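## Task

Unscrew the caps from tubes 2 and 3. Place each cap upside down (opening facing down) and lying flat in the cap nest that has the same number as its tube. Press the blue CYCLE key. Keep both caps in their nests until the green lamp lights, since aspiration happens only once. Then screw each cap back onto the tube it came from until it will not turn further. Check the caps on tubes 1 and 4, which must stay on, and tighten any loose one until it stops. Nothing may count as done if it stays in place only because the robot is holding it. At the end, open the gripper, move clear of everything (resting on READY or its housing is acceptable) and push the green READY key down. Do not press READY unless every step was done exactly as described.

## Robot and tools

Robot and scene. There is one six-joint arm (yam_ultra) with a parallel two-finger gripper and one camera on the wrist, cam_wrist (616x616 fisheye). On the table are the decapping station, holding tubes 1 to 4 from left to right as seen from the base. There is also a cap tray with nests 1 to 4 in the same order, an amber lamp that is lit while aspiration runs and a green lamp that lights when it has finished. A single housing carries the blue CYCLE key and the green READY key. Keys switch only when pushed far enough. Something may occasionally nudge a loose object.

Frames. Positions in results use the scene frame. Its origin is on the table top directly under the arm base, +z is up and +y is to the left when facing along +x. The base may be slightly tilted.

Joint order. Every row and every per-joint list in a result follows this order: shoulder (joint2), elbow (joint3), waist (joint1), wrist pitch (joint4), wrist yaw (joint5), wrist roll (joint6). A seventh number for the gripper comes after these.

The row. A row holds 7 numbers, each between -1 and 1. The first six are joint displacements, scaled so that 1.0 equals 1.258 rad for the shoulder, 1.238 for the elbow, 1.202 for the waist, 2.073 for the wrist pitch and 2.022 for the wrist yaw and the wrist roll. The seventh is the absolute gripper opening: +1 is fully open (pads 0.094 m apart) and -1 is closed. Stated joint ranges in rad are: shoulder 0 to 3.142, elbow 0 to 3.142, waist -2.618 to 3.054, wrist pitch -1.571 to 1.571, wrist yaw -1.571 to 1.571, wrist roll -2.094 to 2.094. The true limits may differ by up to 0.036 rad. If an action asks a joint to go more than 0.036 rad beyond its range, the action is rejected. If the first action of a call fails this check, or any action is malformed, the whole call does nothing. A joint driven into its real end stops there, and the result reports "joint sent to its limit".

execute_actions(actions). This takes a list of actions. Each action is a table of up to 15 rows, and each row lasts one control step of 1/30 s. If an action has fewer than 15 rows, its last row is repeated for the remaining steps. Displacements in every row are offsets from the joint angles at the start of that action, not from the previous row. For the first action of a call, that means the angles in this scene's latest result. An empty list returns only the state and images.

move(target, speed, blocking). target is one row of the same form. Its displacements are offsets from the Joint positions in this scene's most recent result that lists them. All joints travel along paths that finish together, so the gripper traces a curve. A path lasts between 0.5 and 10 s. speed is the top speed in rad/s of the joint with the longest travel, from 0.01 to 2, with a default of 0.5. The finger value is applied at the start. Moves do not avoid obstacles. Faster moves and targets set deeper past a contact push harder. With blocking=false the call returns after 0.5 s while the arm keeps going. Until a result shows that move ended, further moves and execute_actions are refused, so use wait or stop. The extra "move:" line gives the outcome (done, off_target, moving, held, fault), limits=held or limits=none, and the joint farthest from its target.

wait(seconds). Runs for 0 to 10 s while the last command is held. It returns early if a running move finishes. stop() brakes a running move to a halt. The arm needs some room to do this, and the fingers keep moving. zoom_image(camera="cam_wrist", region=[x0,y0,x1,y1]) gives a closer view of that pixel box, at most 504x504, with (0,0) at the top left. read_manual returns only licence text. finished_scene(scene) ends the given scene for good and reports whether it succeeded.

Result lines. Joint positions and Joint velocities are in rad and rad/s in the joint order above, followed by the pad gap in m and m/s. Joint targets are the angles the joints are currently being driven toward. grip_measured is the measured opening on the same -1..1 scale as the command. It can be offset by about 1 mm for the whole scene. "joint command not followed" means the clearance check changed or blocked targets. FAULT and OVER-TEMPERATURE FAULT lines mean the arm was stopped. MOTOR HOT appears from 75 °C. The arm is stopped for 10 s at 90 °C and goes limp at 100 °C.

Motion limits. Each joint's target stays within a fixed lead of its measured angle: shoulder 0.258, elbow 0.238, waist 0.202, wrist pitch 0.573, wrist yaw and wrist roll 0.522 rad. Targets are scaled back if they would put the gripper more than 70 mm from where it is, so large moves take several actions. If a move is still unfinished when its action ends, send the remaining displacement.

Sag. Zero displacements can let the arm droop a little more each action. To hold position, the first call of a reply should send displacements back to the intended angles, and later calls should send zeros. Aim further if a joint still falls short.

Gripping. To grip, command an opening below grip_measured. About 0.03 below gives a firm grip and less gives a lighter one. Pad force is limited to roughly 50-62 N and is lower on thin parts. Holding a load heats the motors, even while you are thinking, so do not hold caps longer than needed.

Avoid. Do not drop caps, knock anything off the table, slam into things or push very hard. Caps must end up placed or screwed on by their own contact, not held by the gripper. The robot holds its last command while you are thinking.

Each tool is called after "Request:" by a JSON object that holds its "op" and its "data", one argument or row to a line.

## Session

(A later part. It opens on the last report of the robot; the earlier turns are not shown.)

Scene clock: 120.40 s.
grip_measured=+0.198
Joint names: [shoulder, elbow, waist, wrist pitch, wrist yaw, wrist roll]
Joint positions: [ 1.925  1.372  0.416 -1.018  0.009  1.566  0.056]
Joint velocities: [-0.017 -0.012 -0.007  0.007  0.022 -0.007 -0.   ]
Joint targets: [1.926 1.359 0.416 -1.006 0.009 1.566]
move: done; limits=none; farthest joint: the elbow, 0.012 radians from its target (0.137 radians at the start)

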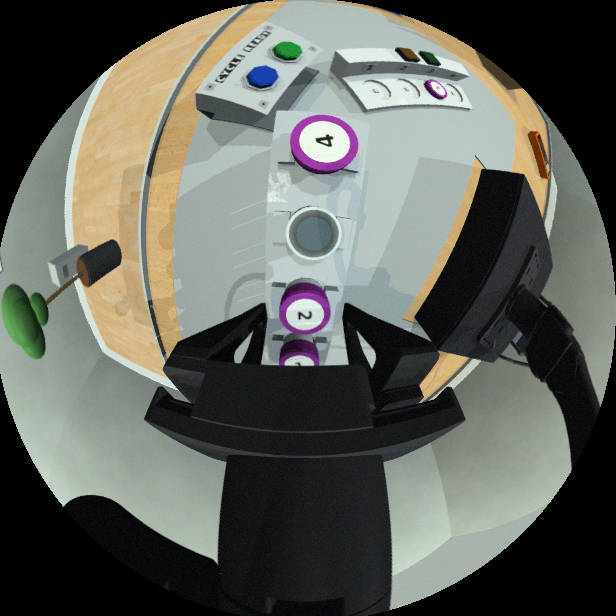

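Request:
{"op": "move", "data": {
  "target": [0,0,-0.019,0,0,0.23,-0.1]
}}

Request:
{"op": "move", "data": {
  "target": [0,0,0,0,0,0,-0.35]
}}

Request:
{"op": "move", "data": {
  "target": [-0.024,0.02,0,0,0,-1,-0.35],
  "speed": 1.3
}}

Request:
{"op": "move", "data": {
  "target": [-0.026,0.02,0,0,0,-1,-0.35],
  "speed": 1.3
}}

Request:
{"op": "move", "data": {
  "target": [0,0,0,0,0,0,-0.24]
}}

Request:
{"op": "move", "data": {
  "target": [0,0,0,0,0,1,-0.24],
  "speed": 2
}}

Request:
{"op": "move", "data": {
  "target": [0,0,0,0,0,1,-0.24],
  "speed": 2
}}

Request:
{"op": "move", "data": {
  "target": [0,0,0,0,0,0,-0.35]
}}

Request:
{"op": "move", "data": {
  "target": [-0.032,0.03,0,-0.005,0,-1,-0.35],
  "speed": 1.3
}}

Scene clock: 128.40 s.
grip_measured=-0.098
Joint names: [shoulder, elbow, waist, wrist pitch, wrist yaw, wrist roll]
Joint positions: [ 1.925  1.372  0.404 -1.017  0.009  2.025  0.042]
Joint velocities: [-0.002  0.002  0.007 -0.037 -0.022  0.022  0.   ]
Joint targets: [1.925 1.372 0.393 -1.018 0.009 2.031]
move: done; limits=none; farthest joint: the waist, 0.011 radians from its target (0.022 radians at the start)

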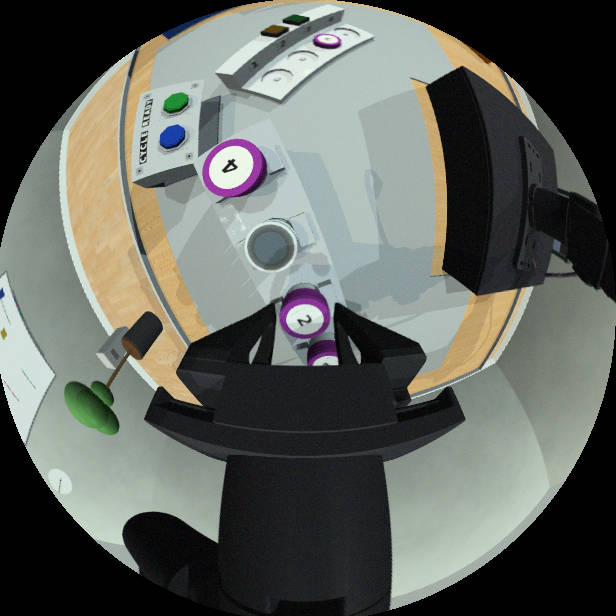

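Scene clock: 128.90 s.
grip_measured=-0.321
Joint names: [shoulder, elbow, waist, wrist pitch, wrist yaw, wrist roll]
Joint positions: [ 1.925  1.372  0.404 -1.017  0.009  2.025  0.032]
Joint velocities: [ 0.002 -0.007 -0.007 -0.022 -0.007 -0.007 -0.   ]
Joint targets: [1.925 1.372 0.404 -1.017 0.009 2.025]
move: done; limits=none; farthest joint: the waist, 0.000 radians from its target (0.000 radians at the start)

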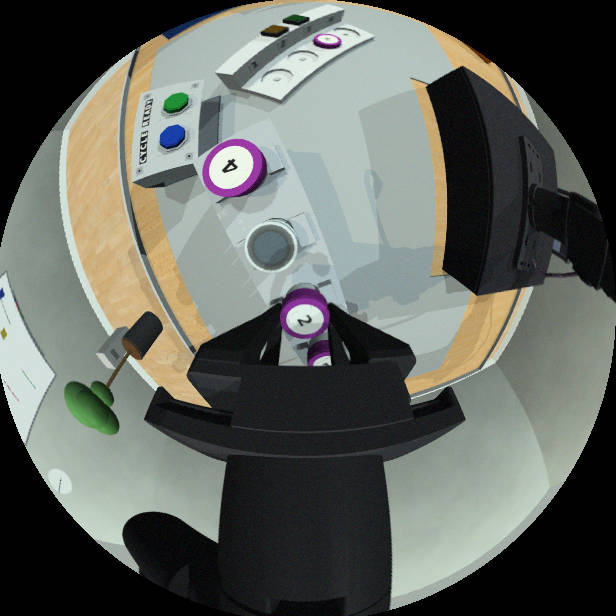

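Scene clock: 131.50 s.
grip_measured=-0.321
Joint names: [shoulder, elbow, waist, wrist pitch, wrist yaw, wrist roll]
Joint positions: [ 1.923  1.372  0.404 -1.018  0.008  0.015  0.032]
Joint velocities: [-0.017 -0.002 -0.007  0.037  0.007  0.022 -0.   ]
Joint targets: [1.895 1.396 0.404 -1.017 0.009 0.003]
move: off_target; limits=none; farthest joint: the shoulder, 0.028 radians from its target (0.030 radians at the start)

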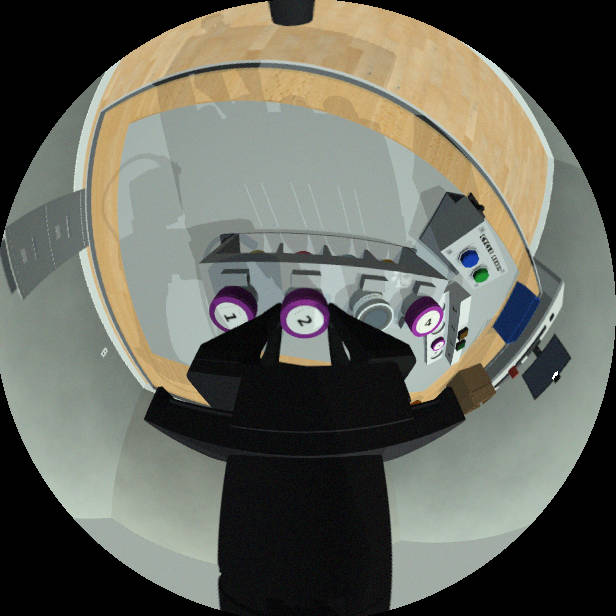

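Scene clock: 134.07 s.
grip_measured=-0.322
Joint names: [shoulder, elbow, waist, wrist pitch, wrist yaw, wrist roll]
Joint positions: [ 1.919  1.372  0.404 -1.018  0.009 -1.977  0.032]
Joint velocities: [-0.002  0.022 -0.012  0.037 -0.007  0.037  0.   ]
Joint targets: [1.890 1.396 0.404 -1.018 0.008 -2.007]
move: off_target; limits=none; farthest joint: the wrist roll, 0.030 radians from its target (2.022 radians at the start)

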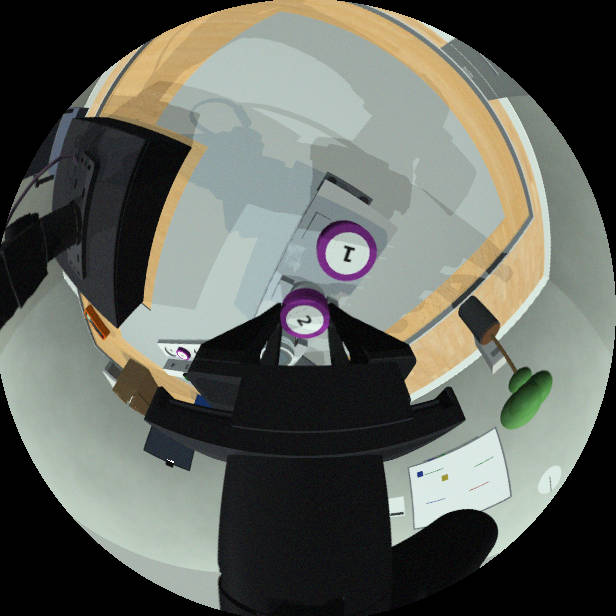

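Scene clock: 134.57 s.
grip_measured=-0.242
Joint names: [shoulder, elbow, waist, wrist pitch, wrist yaw, wrist roll]
Joint positions: [ 1.919  1.372  0.404 -1.018  0.009 -1.976  0.036]
Joint velocities: [-0.007 -0.012  0.002 -0.007 -0.081 -0.022 -0.   ]
Joint targets: [1.919 1.372 0.404 -1.018 0.009 -1.976]
move: done; limits=none; farthest joint: the wrist roll, 0.001 radians from its target (0.000 radians at the start)

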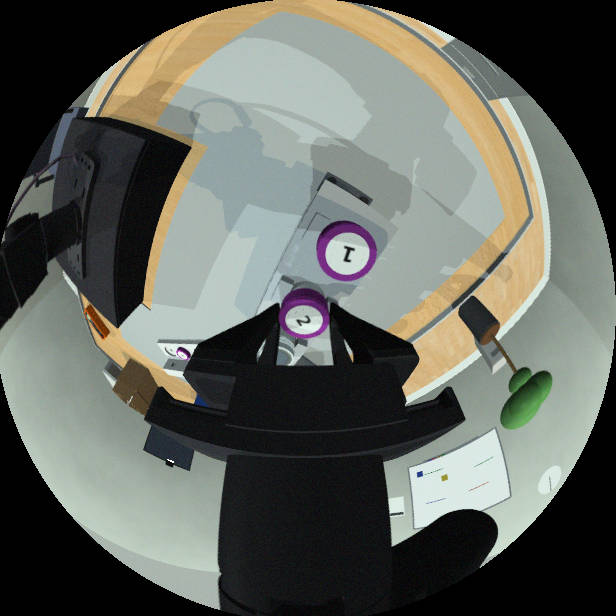

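Scene clock: 136.77 s.
grip_measured=-0.242
Joint names: [shoulder, elbow, waist, wrist pitch, wrist yaw, wrist roll]
Joint positions: [ 1.919  1.372  0.404 -1.018  0.009  0.04   0.036]
Joint velocities: [-0.012 -0.017 -0.012 -0.081 -0.022 -0.022 -0.   ]
Joint targets: [1.919 1.372 0.404 -1.018 0.009 0.046]
move: done; limits=none; farthest joint: the wrist roll, 0.006 radians from its target (2.022 radians at the start)

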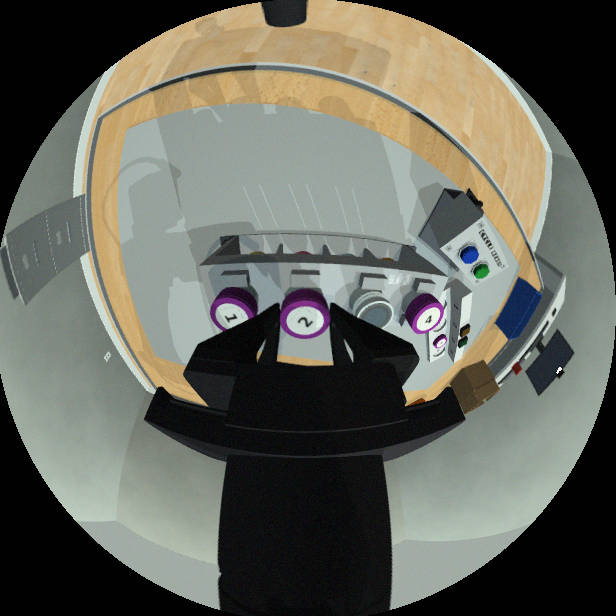

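Scene clock: 138.97 s.
grip_measured=-0.242
Joint names: [shoulder, elbow, waist, wrist pitch, wrist yaw, wrist roll]
Joint positions: [ 1.919  1.372  0.404 -1.018  0.009  2.057  0.036]
Joint velocities: [-0.002 -0.012 -0.002  0.051 -0.022 -0.022  0.   ]
Joint targets: [1.919 1.372 0.404 -1.018 0.009 2.062]
move: done; limits=none; farthest joint: the wrist roll, 0.005 radians from its target (2.022 radians at the start)

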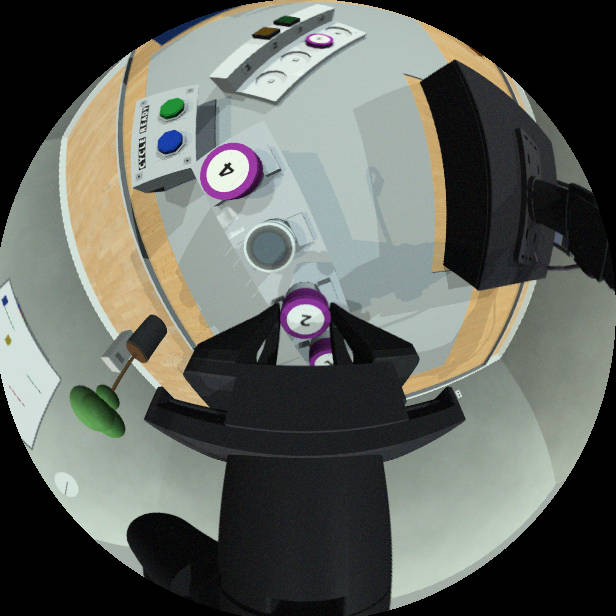

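Scene clock: 139.47 s.
grip_measured=-0.316
Joint names: [shoulder, elbow, waist, wrist pitch, wrist yaw, wrist roll]
Joint positions: [ 1.919  1.372  0.404 -1.018  0.009  2.057  0.032]
Joint velocities: [-0.022 -0.007 -0.007  0.037  0.007  0.007 -0.   ]
Joint targets: [1.919 1.372 0.404 -1.018 0.009 2.057]
move: done; limits=none; farthest joint: the waist, 0.000 radians from its target (0.000 radians at the start)

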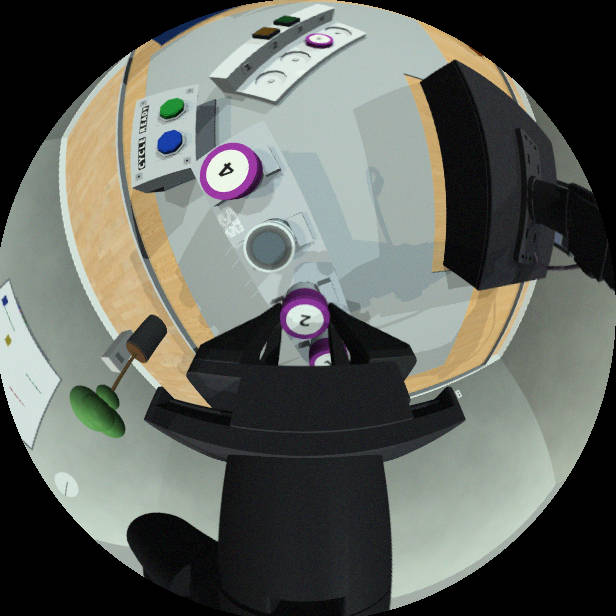

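Scene clock: 142.07 s.
grip_measured=-0.316
Joint names: [shoulder, elbow, waist, wrist pitch, wrist yaw, wrist roll]
Joint positions: [ 1.911  1.372  0.404 -1.021  0.007  0.04   0.032]
Joint velocities: [ 0.002  0.007  0.007 -0.066  0.081 -0.051  0.   ]
Joint targets: [1.879 1.409 0.404 -1.029 0.009 0.035]
move: off_target; limits=none; farthest joint: the elbow, 0.037 radians from its target (0.037 radians at the start)

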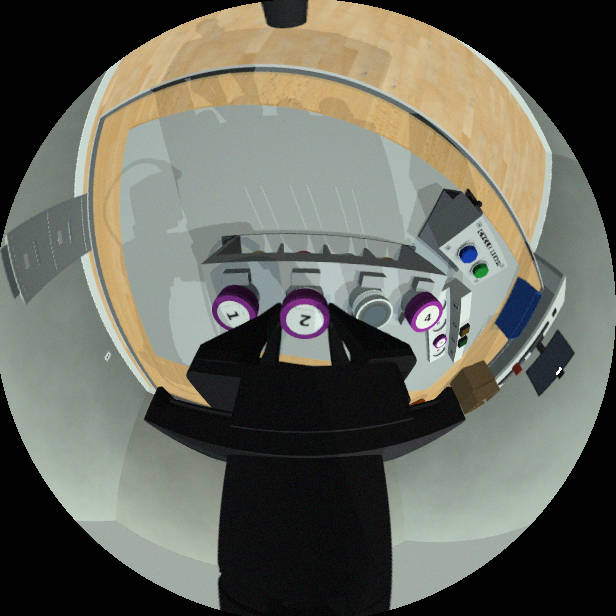

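Request:
{"op": "move", "data": {
  "target": [-0.024,0.03,0,-0.01,0,-1,-0.36],
  "speed": 1.5
}}

Request:
{"op": "move", "data": {
  "target": [-0.03,0.07,0,-0.04,0,0,-0.36],
  "speed": 0.08
}}

Scene clock: 146.77 s.
grip_measured=-0.315
Joint names: [shoulder, elbow, waist, wrist pitch, wrist yaw, wrist roll]
Joint positions: [ 1.911  1.372  0.404 -1.022  0.007 -1.976  0.032]
Joint velocities: [-0.002 -0.012 -0.002  0.007  0.051  0.022 -0.   ]
Joint targets: [1.881 1.409 0.404 -1.042 0.007 -1.982]
move: off_target; limits=none; farthest joint: the elbow, 0.037 radians from its target (0.037 radians at the start)

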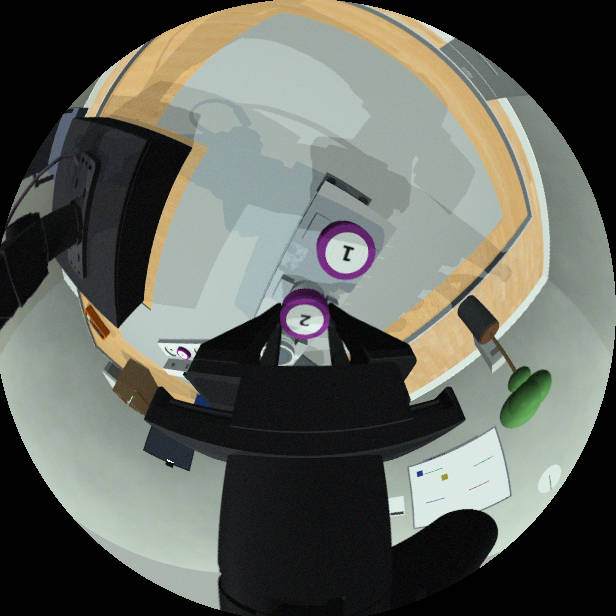

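Scene clock: 148.33 s.
grip_measured=-0.315
Joint names: [shoulder, elbow, waist, wrist pitch, wrist yaw, wrist roll]
Joint positions: [ 1.903  1.423  0.404 -1.083  0.009 -1.976  0.032]
Joint velocities: [ 0.012 -0.022  0.002 -0.037  0.007 -0.066  0.001]
Joint targets: [1.874 1.458 0.404 -1.105 0.007 -1.976]
move: off_target; limits=none; farthest joint: the elbow, 0.036 radians from its target (0.087 radians at the start)

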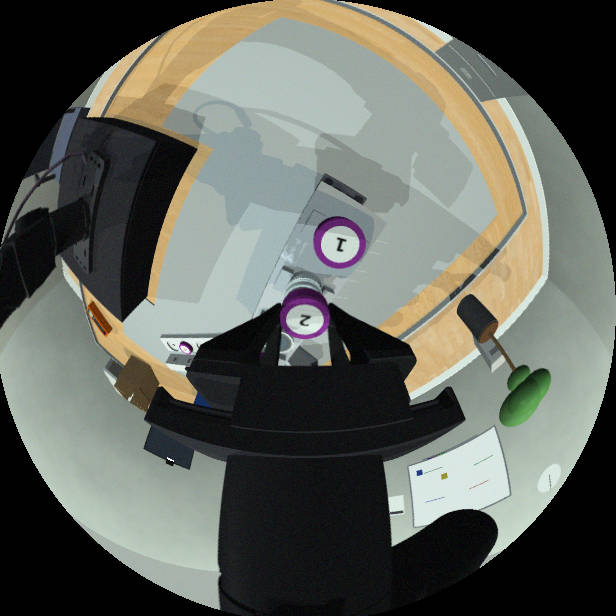

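Request:
{"op": "move", "data": {
  "target": [-0.033,0.085,0,-0.053,0,0,-0.36],
  "speed": 0.2
}}

Request:
{"op": "move", "data": {
  "target": [0,0,-0.718,0,0,1,-0.36],
  "speed": 1.2
}}

Request:
{"op": "move", "data": {
  "target": [0.112,-0.273,0,0.232,0,0,-0.36],
  "speed": 0.3
}}

Request:
{"op": "zoom_image", "data": {
  "camera": "cam_wrist",
  "region": [150,150,450,350]
}}

Scene clock: 153.70 s.
grip_measured=-0.315
Joint names: [shoulder, elbow, waist, wrist pitch, wrist yaw, wrist roll]
Joint positions: [ 1.887  1.495  0.404 -1.171  0.009 -1.976  0.032]
Joint velocities: [-0.002  0.022 -0.012 -0.022 -0.066  0.095  0.   ]
Joint targets: [1.861 1.528 0.404 -1.193 0.009 -1.976]
move: off_target; limits=none; farthest joint: the elbow, 0.034 radians from its target (0.105 radians at the start)

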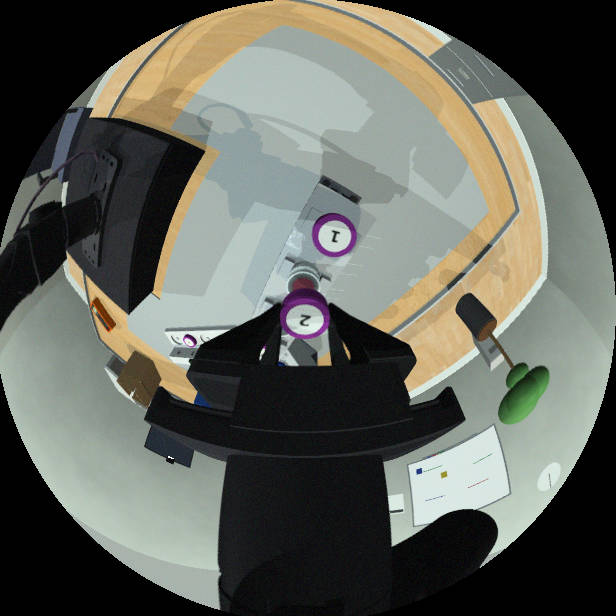

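Scene clock: 156.37 s.
grip_measured=-0.316
Joint names: [shoulder, elbow, waist, wrist pitch, wrist yaw, wrist roll]
Joint positions: [ 1.887  1.495 -0.455 -1.171  0.01   0.04   0.032]
Joint velocities: [ 0.002 -0.017 -0.012 -0.022 -0.037  0.007  0.001]
Joint targets: [1.887 1.495 -0.459 -1.171 0.009 0.046]
move: done; limits=none; farthest joint: the wrist roll, 0.006 radians from its target (2.022 radians at the start)

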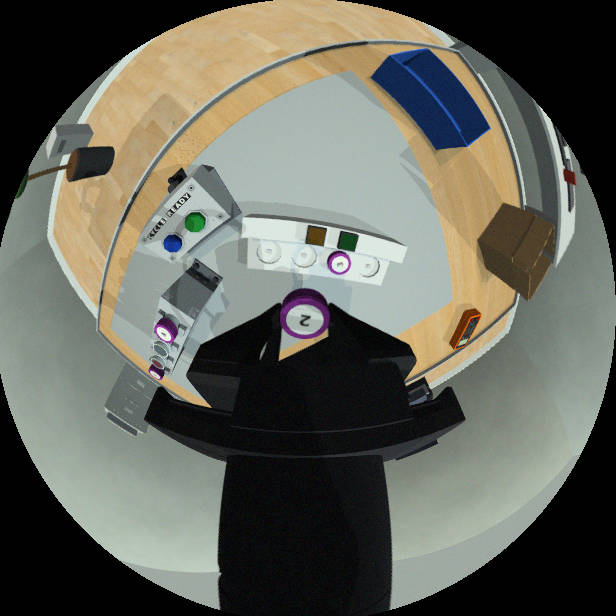

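Scene clock: 158.67 s.
grip_measured=-0.316
Joint names: [shoulder, elbow, waist, wrist pitch, wrist yaw, wrist roll]
Joint positions: [ 2.031  1.167 -0.455 -0.709  0.01   0.04   0.032]
Joint velocities: [-0.002  0.007 -0.002  0.051 -0.022  0.007 -0.001]
Joint targets: [2.028 1.156 -0.455 -0.690 0.010 0.040]
move: done; limits=none; farthest joint: the wrist pitch, 0.018 radians from its target (0.481 radians at the start)

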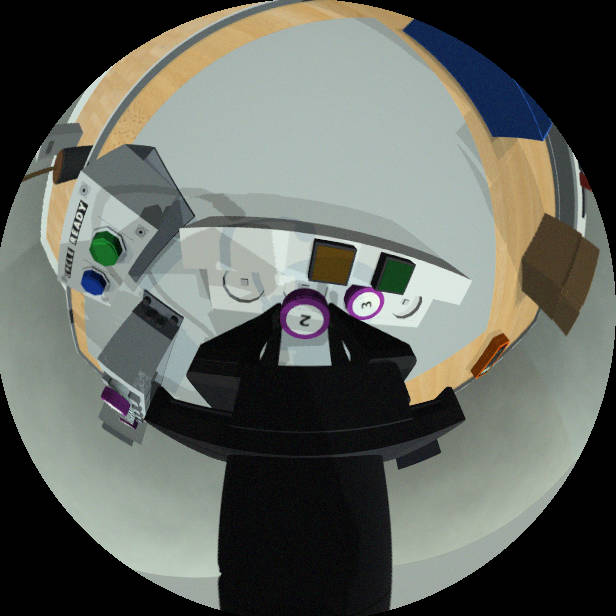

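Region (150, 150, 450, 350) of cam_wrist's 616x616 image, scaled by 1.680, with more detail than that image has.

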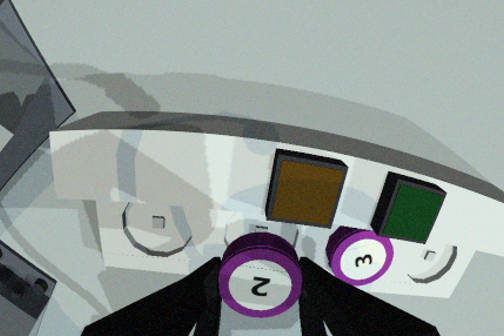

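Request:
{"op": "move", "data": {
  "target": [0.049,-0.033,0,0.053,0,0.06,-0.36],
  "speed": 0.07
}}

Request:
{"op": "move", "data": {
  "target": [0,0,0,0,0,0,-0.2]
}}

Request:
{"op": "move", "data": {
  "target": [-0.17,0.33,0,-0.275,0,-0.08,-0.2],
  "speed": 0.4
}}

Request:
{"op": "zoom_image", "data": {
  "camera": "cam_wrist",
  "region": [200,200,410,340]
}}

Request:
{"op": "move", "data": {
  "target": [0,0,0.32,0,0,0,-1]
}}

Scene clock: 164.27 s.
grip_measured=-0.316
Joint names: [shoulder, elbow, waist, wrist pitch, wrist yaw, wrist roll]
Joint positions: [ 2.088  1.145 -0.455 -0.622  0.01   0.155  0.032]
Joint velocities: [ 0.012 -0.007 -0.007  0.037  0.022 -0.007  0.   ]
Joint targets: [2.092 1.126 -0.455 -0.599 0.010 0.161]
move: off_target; limits=none; farthest joint: the wrist pitch, 0.023 radians from its target (0.109 radians at the start)

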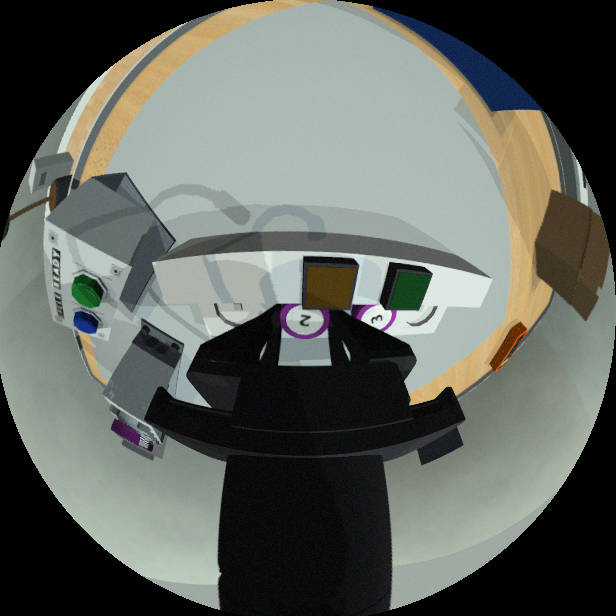

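Scene clock: 164.77 s.
grip_measured=-0.202
Joint names: [shoulder, elbow, waist, wrist pitch, wrist yaw, wrist roll]
Joint positions: [ 2.088  1.145 -0.455 -0.622  0.012  0.155  0.037]
Joint velocities: [-0.022  0.002 -0.007  0.007 -0.11   0.007  0.   ]
Joint targets: [2.088 1.145 -0.455 -0.622 0.010 0.155]
move: done; limits=none; farthest joint: the wrist yaw, 0.002 radians from its target (0.000 radians at the start)

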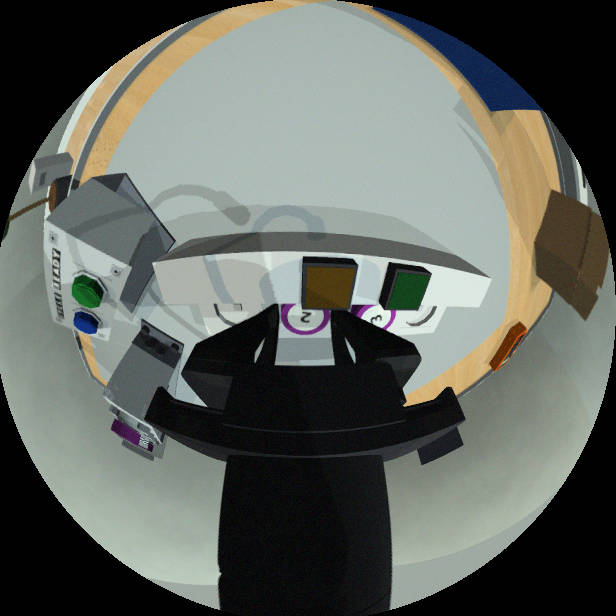

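Scene clock: 166.93 s.
grip_measured=-0.202
Joint names: [shoulder, elbow, waist, wrist pitch, wrist yaw, wrist roll]
Joint positions: [ 1.897  1.521 -0.455 -1.18   0.012 -0.002  0.037]
Joint velocities: [-0.022  0.002  0.002 -0.022 -0.051 -0.066 -0.001]
Joint targets: [1.874 1.554 -0.455 -1.192 0.012 -0.007]
move: off_target; limits=none; farthest joint: the elbow, 0.032 radians from its target (0.408 radians at the start)

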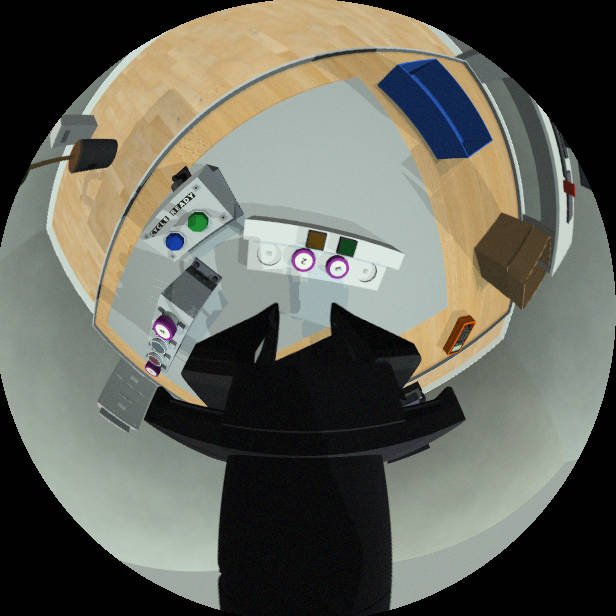

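Region (200, 200, 410, 340) of cam_wrist's 616x616 image, scaled by 2.400, with more detail than that image has.

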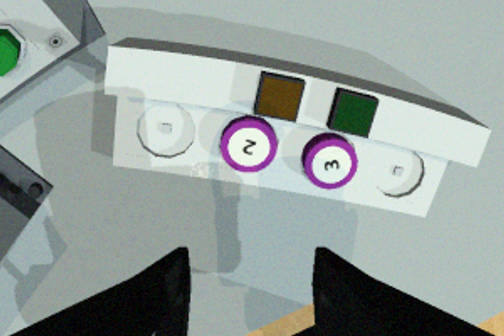

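Scene clock: 168.13 s.
grip_measured=-0.997
Joint names: [shoulder, elbow, waist, wrist pitch, wrist yaw, wrist roll]
Joint positions: [ 1.897  1.521 -0.07  -1.18   0.012 -0.002  0.   ]
Joint velocities: [-0.002 -0.012  0.012  0.022  0.081 -0.066  0.001]
Joint targets: [1.897 1.521 -0.071 -1.180 0.012 -0.002]
move: done; limits=none; farthest joint: the waist, 0.001 radians from its target (0.385 radians at the start)

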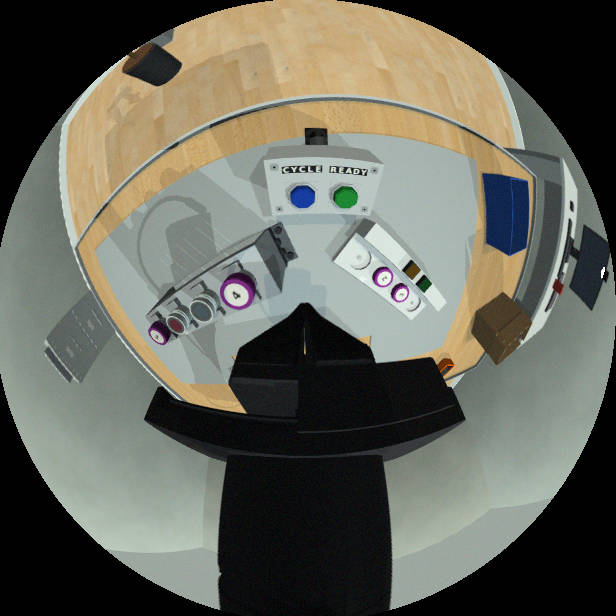

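Request:
{"op": "move", "data": {
  "target": [0.3,0.28,0,0.033,0,0,-1],
  "speed": 0.3
}}

Scene clock: 174.57 s.
grip_measured=-0.997
Joint names: [shoulder, elbow, waist, wrist pitch, wrist yaw, wrist roll]
Joint positions: [ 2.282  1.828 -0.07  -1.128  0.012 -0.002  0.   ]
Joint velocities: [ 0.007 -0.017 -0.007 -0.066  0.022 -0.022 -0.   ]
Joint targets: [2.275 1.868 -0.070 -1.112 0.012 -0.002]
move: off_target; limits=none; farthest joint: the elbow, 0.040 radians from its target (0.346 radians at the start)

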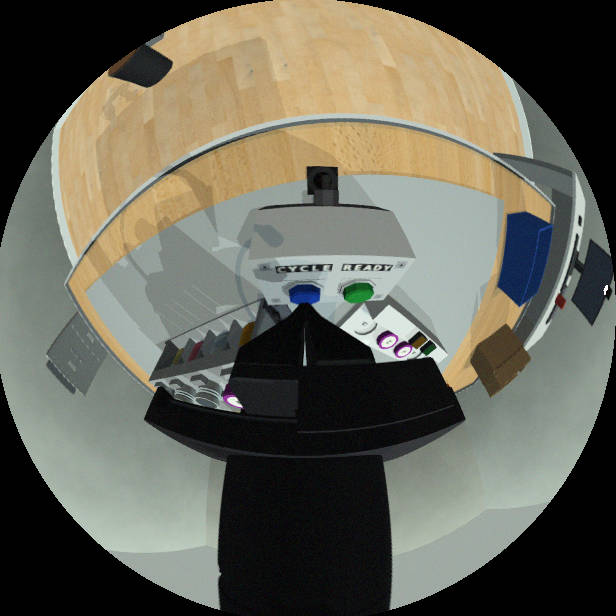

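Request:
{"op": "move", "data": {
  "target": [0.036,0,0,0.024,0,0,-1],
  "speed": 0.04
}}

Scene clock: 178.83 s.
grip_measured=-0.997
Joint names: [shoulder, elbow, waist, wrist pitch, wrist yaw, wrist roll]
Joint positions: [ 2.314  1.828 -0.07  -1.115  0.012 -0.002  0.   ]
Joint velocities: [-0.017 -0.017  0.002 -0.022 -0.037 -0.007  0.   ]
Joint targets: [2.327 1.828 -0.070 -1.078 0.012 -0.002]
move: off_target; limits=none; farthest joint: the wrist pitch, 0.037 radians from its target (0.050 radians at the start)

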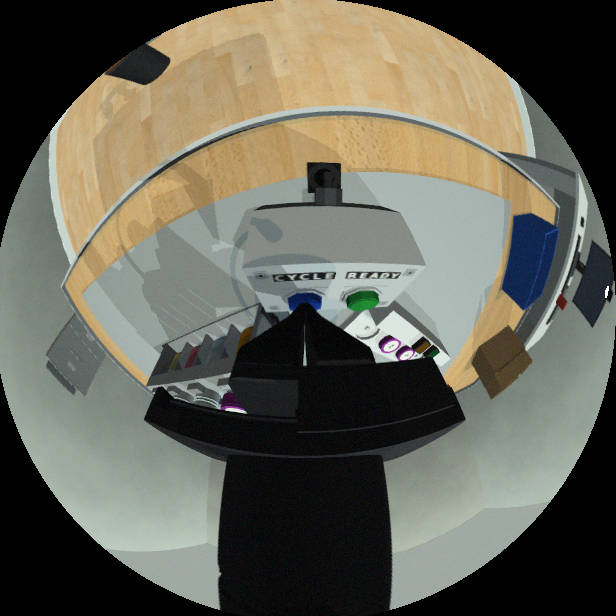

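Request:
{"op": "move", "data": {
  "target": [0.035,0,0,0.03,0,0,-1],
  "speed": 0.05
}}

Scene clock: 182.80 s.
grip_measured=-0.997
Joint names: [shoulder, elbow, waist, wrist pitch, wrist yaw, wrist roll]
Joint positions: [ 2.327  1.828 -0.07  -1.109  0.012 -0.002  0.   ]
Joint velocities: [-0.002 -0.002 -0.012 -0.022 -0.037  0.007 -0.   ]
Joint targets: [2.357 1.828 -0.070 -1.053 0.012 -0.002]
move: off_target; limits=none; farthest joint: the wrist pitch, 0.057 radians from its target (0.062 radians at the start)

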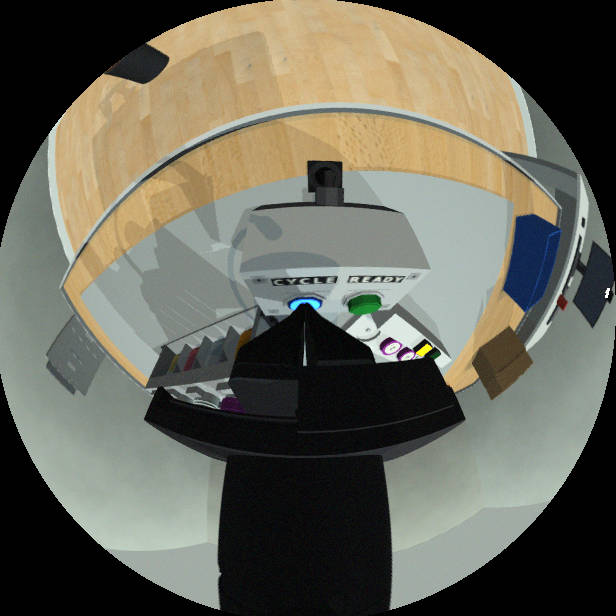

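Request:
{"op": "move", "data": {
  "target": [-0.08,0,0,0,0,0,-1],
  "speed": 0.2
}}

Request:
{"op": "move", "data": {
  "target": [-0.31,-0.28,0,-0.035,0,0.078,-0.2],
  "speed": 0.4
}}

Request:
{"op": "move", "data": {
  "target": [0,0,-0.324,0,0,0,-0.2],
  "speed": 0.4
}}

Request:
{"op": "wait", "data": {
  "seconds": 8
}}

Scene clock: 186.53 s.
grip_measured=-0.997
Joint names: [shoulder, elbow, waist, wrist pitch, wrist yaw, wrist roll]
Joint positions: [ 2.252  1.828 -0.07  -1.126  0.012 -0.002  0.   ]
Joint velocities: [-0.017 -0.022 -0.007 -0.022 -0.022 -0.007 -0.   ]
Joint targets: [2.227 1.828 -0.070 -1.109 0.012 -0.002]
move: off_target; limits=none; farthest joint: the shoulder, 0.026 radians from its target (0.101 radians at the start)

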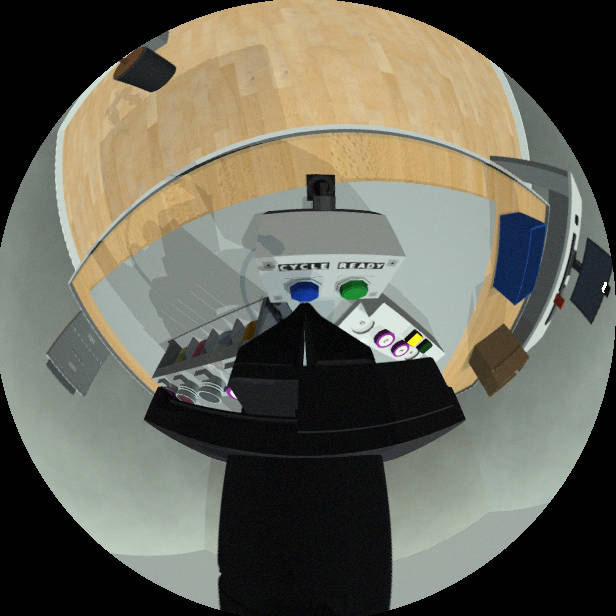

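Scene clock: 188.10 s.
grip_measured=-0.202
Joint names: [shoulder, elbow, waist, wrist pitch, wrist yaw, wrist roll]
Joint positions: [ 1.887  1.496 -0.07  -1.189  0.012  0.15   0.037]
Joint velocities: [-0.007  0.002  0.002 -0.037  0.051  0.081 -0.   ]
Joint targets: [1.862 1.481 -0.070 -1.198 0.012 0.156]
move: off_target; limits=none; farthest joint: the shoulder, 0.025 radians from its target (0.390 radians at the start)

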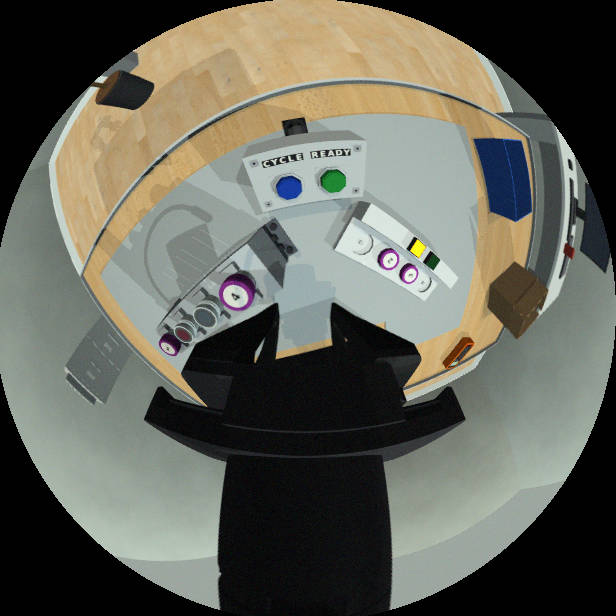

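Scene clock: 189.47 s.
grip_measured=-0.202
Joint names: [shoulder, elbow, waist, wrist pitch, wrist yaw, wrist roll]
Joint positions: [ 1.887  1.496 -0.457 -1.189  0.011  0.15   0.037]
Joint velocities: [ 0.002  0.007 -0.007 -0.037  0.007  0.007 -0.   ]
Joint targets: [1.887 1.496 -0.459 -1.189 0.012 0.150]
move: done; limits=none; farthest joint: the waist, 0.003 radians from its target (0.390 radians at the start)

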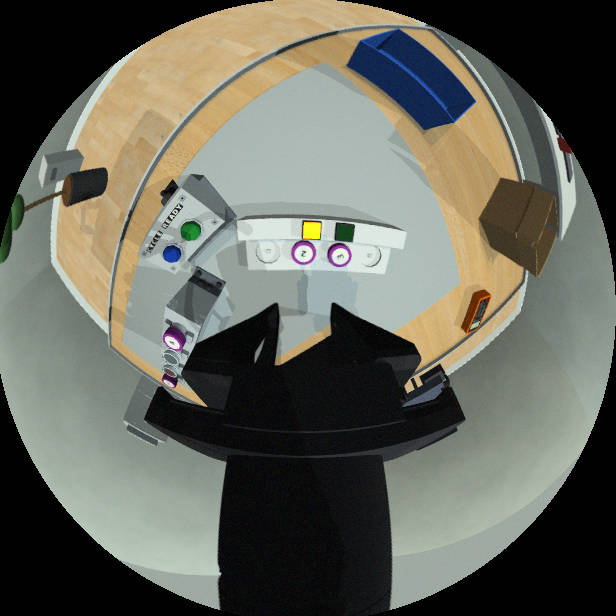

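Scene clock: 197.47 s.
grip_measured=-0.202
Joint names: [shoulder, elbow, waist, wrist pitch, wrist yaw, wrist roll]
Joint positions: [ 1.887  1.496 -0.457 -1.189  0.011  0.15   0.037]
Joint velocities: [-0.017  0.002  0.007  0.037  0.022 -0.037 -0.   ]
Joint targets: [1.887 1.496 -0.459 -1.189 0.012 0.150]
wait: 8.00 s; at rest by 0.17 s

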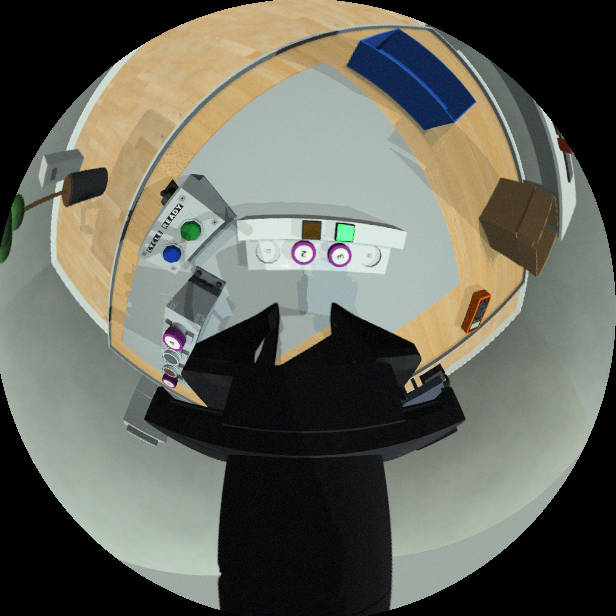

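Request:
{"op": "move", "data": {
  "target": [0.112,-0.274,0,0.2405,0,0,-0.15],
  "speed": 0.3
}}

Request:
{"op": "move", "data": {
  "target": [0.049,-0.03,0,0.052,0,0,-0.15],
  "speed": 0.07
}}

Request:
{"op": "move", "data": {
  "target": [0,0,0,0,0,0,-0.36]
}}

Request:
{"op": "move", "data": {
  "target": [-0.178,0.31,0,-0.273,0,0,-0.36],
  "speed": 0.4
}}

Request:
{"op": "move", "data": {
  "target": [0,0,0.72,0,0,-0.85,-0.36],
  "speed": 1
}}

Request:
{"op": "zoom_image", "data": {
  "camera": "cam_wrist",
  "region": [230,250,380,350]
}}

Scene clock: 203.93 s.
grip_measured=-0.152
Joint names: [shoulder, elbow, waist, wrist pitch, wrist yaw, wrist roll]
Joint positions: [ 2.03   1.168 -0.457 -0.709  0.011  0.15   0.04 ]
Joint velocities: [ 0.017 -0.017 -0.007 -0.037  0.037  0.051 -0.   ]
Joint targets: [2.028 1.157 -0.457 -0.691 0.011 0.150]
move: done; limits=none; farthest joint: the wrist pitch, 0.018 radians from its target (0.499 radians at the start)

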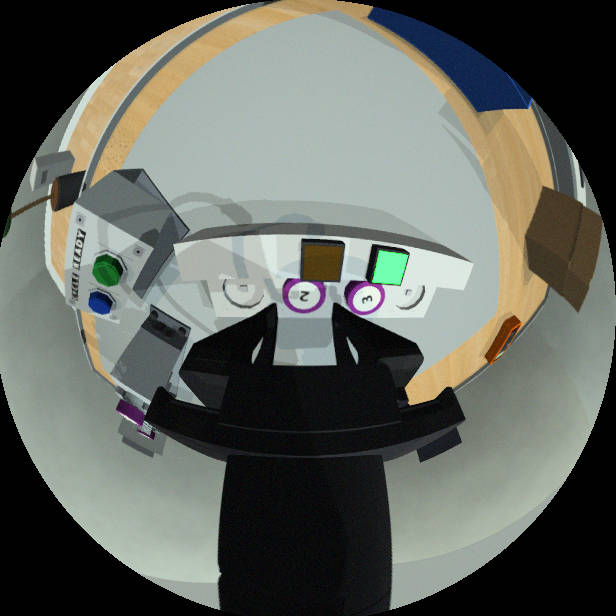

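Scene clock: 205.77 s.
grip_measured=-0.152
Joint names: [shoulder, elbow, waist, wrist pitch, wrist yaw, wrist roll]
Joint positions: [ 2.088  1.147 -0.457 -0.625  0.011  0.15   0.04 ]
Joint velocities: [ 0.002 -0.002 -0.007 -0.051  0.007  0.007 -0.   ]
Joint targets: [2.091 1.131 -0.457 -0.601 0.011 0.150]
move: off_target; limits=none; farthest joint: the wrist pitch, 0.024 radians from its target (0.108 radians at the start)

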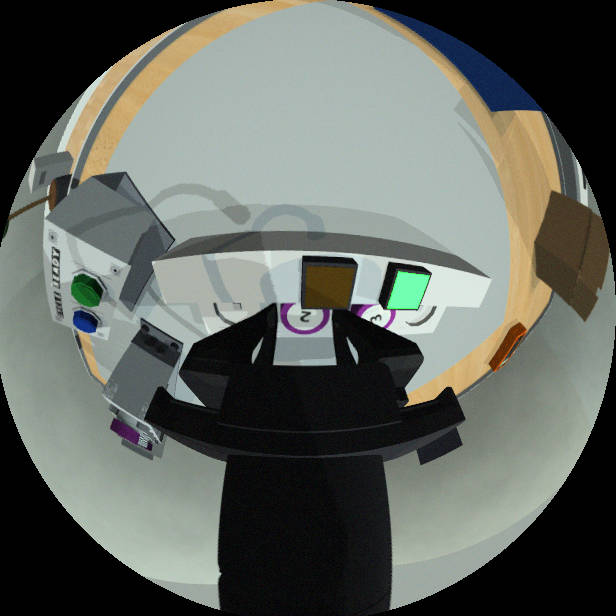

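Scene clock: 206.27 s.
grip_measured=-0.325
Joint names: [shoulder, elbow, waist, wrist pitch, wrist yaw, wrist roll]
Joint positions: [ 2.088  1.147 -0.457 -0.625  0.011  0.15   0.032]
Joint velocities: [ 0.007  0.002 -0.012  0.022  0.007 -0.037 -0.001]
Joint targets: [2.088 1.147 -0.457 -0.625 0.011 0.150]
move: done; limits=none; farthest joint: the waist, 0.000 radians from its target (0.000 radians at the start)

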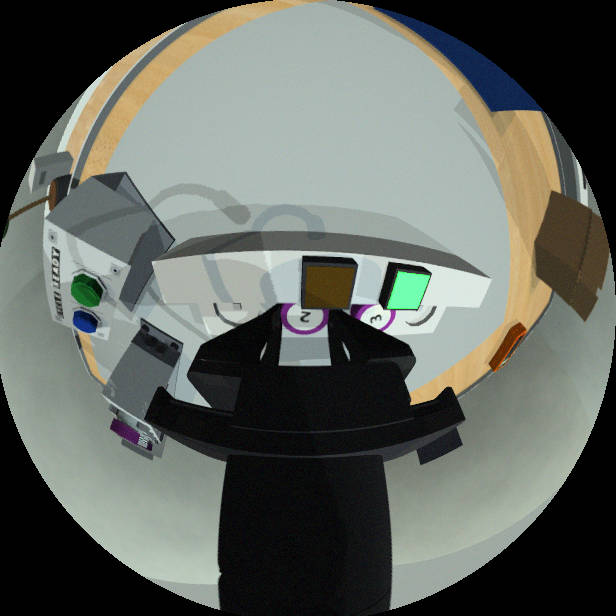

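Scene clock: 208.40 s.
grip_measured=-0.325
Joint names: [shoulder, elbow, waist, wrist pitch, wrist yaw, wrist roll]
Joint positions: [ 1.887  1.498 -0.457 -1.179  0.011  0.15   0.032]
Joint velocities: [ 0.002  0.002 -0.002 -0.037 -0.022 -0.007  0.   ]
Joint targets: [1.864 1.531 -0.457 -1.191 0.011 0.150]
move: off_target; limits=none; farthest joint: the elbow, 0.033 radians from its target (0.384 radians at the start)

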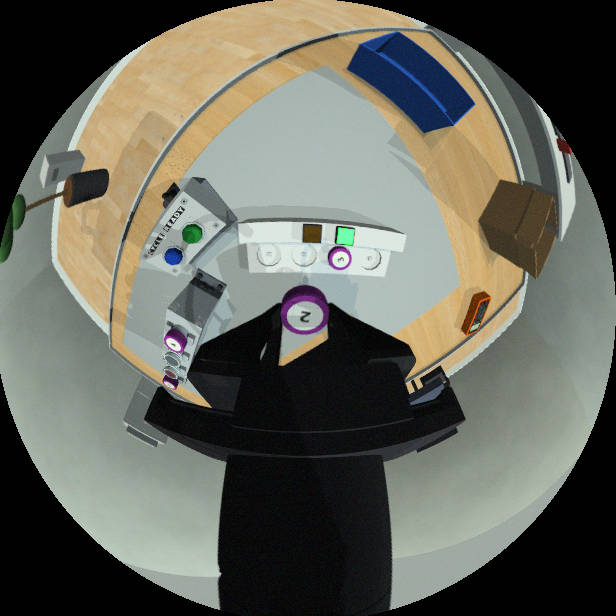

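Scene clock: 211.07 s.
grip_measured=-0.325
Joint names: [shoulder, elbow, waist, wrist pitch, wrist yaw, wrist roll]
Joint positions: [ 1.887  1.498  0.407 -1.179  0.012 -1.563  0.032]
Joint velocities: [ 0.007  0.002 -0.012  0.022 -0.007 -0.037 -0.   ]
Joint targets: [1.887 1.498 0.409 -1.179 0.011 -1.569]
move: done; limits=none; farthest joint: the wrist roll, 0.006 radians from its target (1.718 radians at the start)

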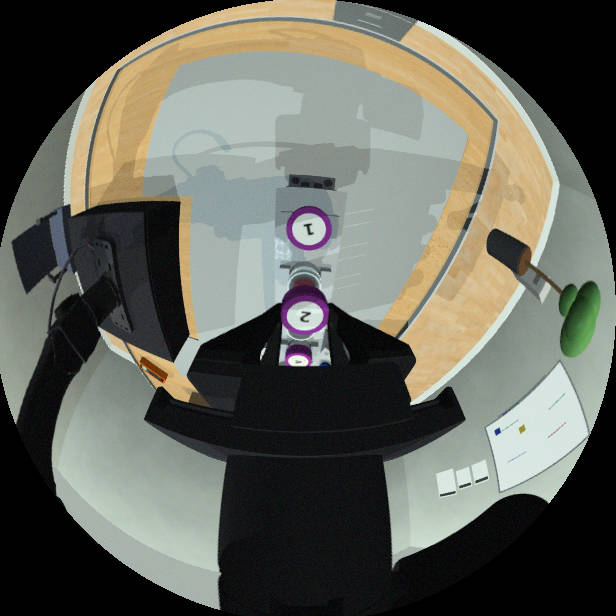

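Region (230, 250, 380, 350) of cam_wrist's 616x616 image, scaled by 3.360, with more detail than that image has.

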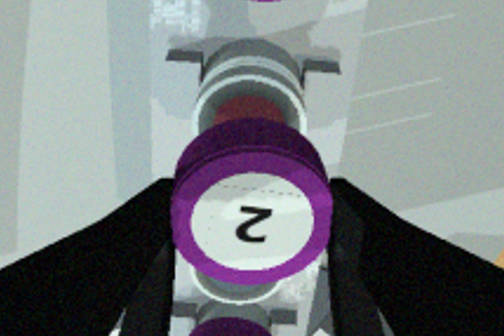

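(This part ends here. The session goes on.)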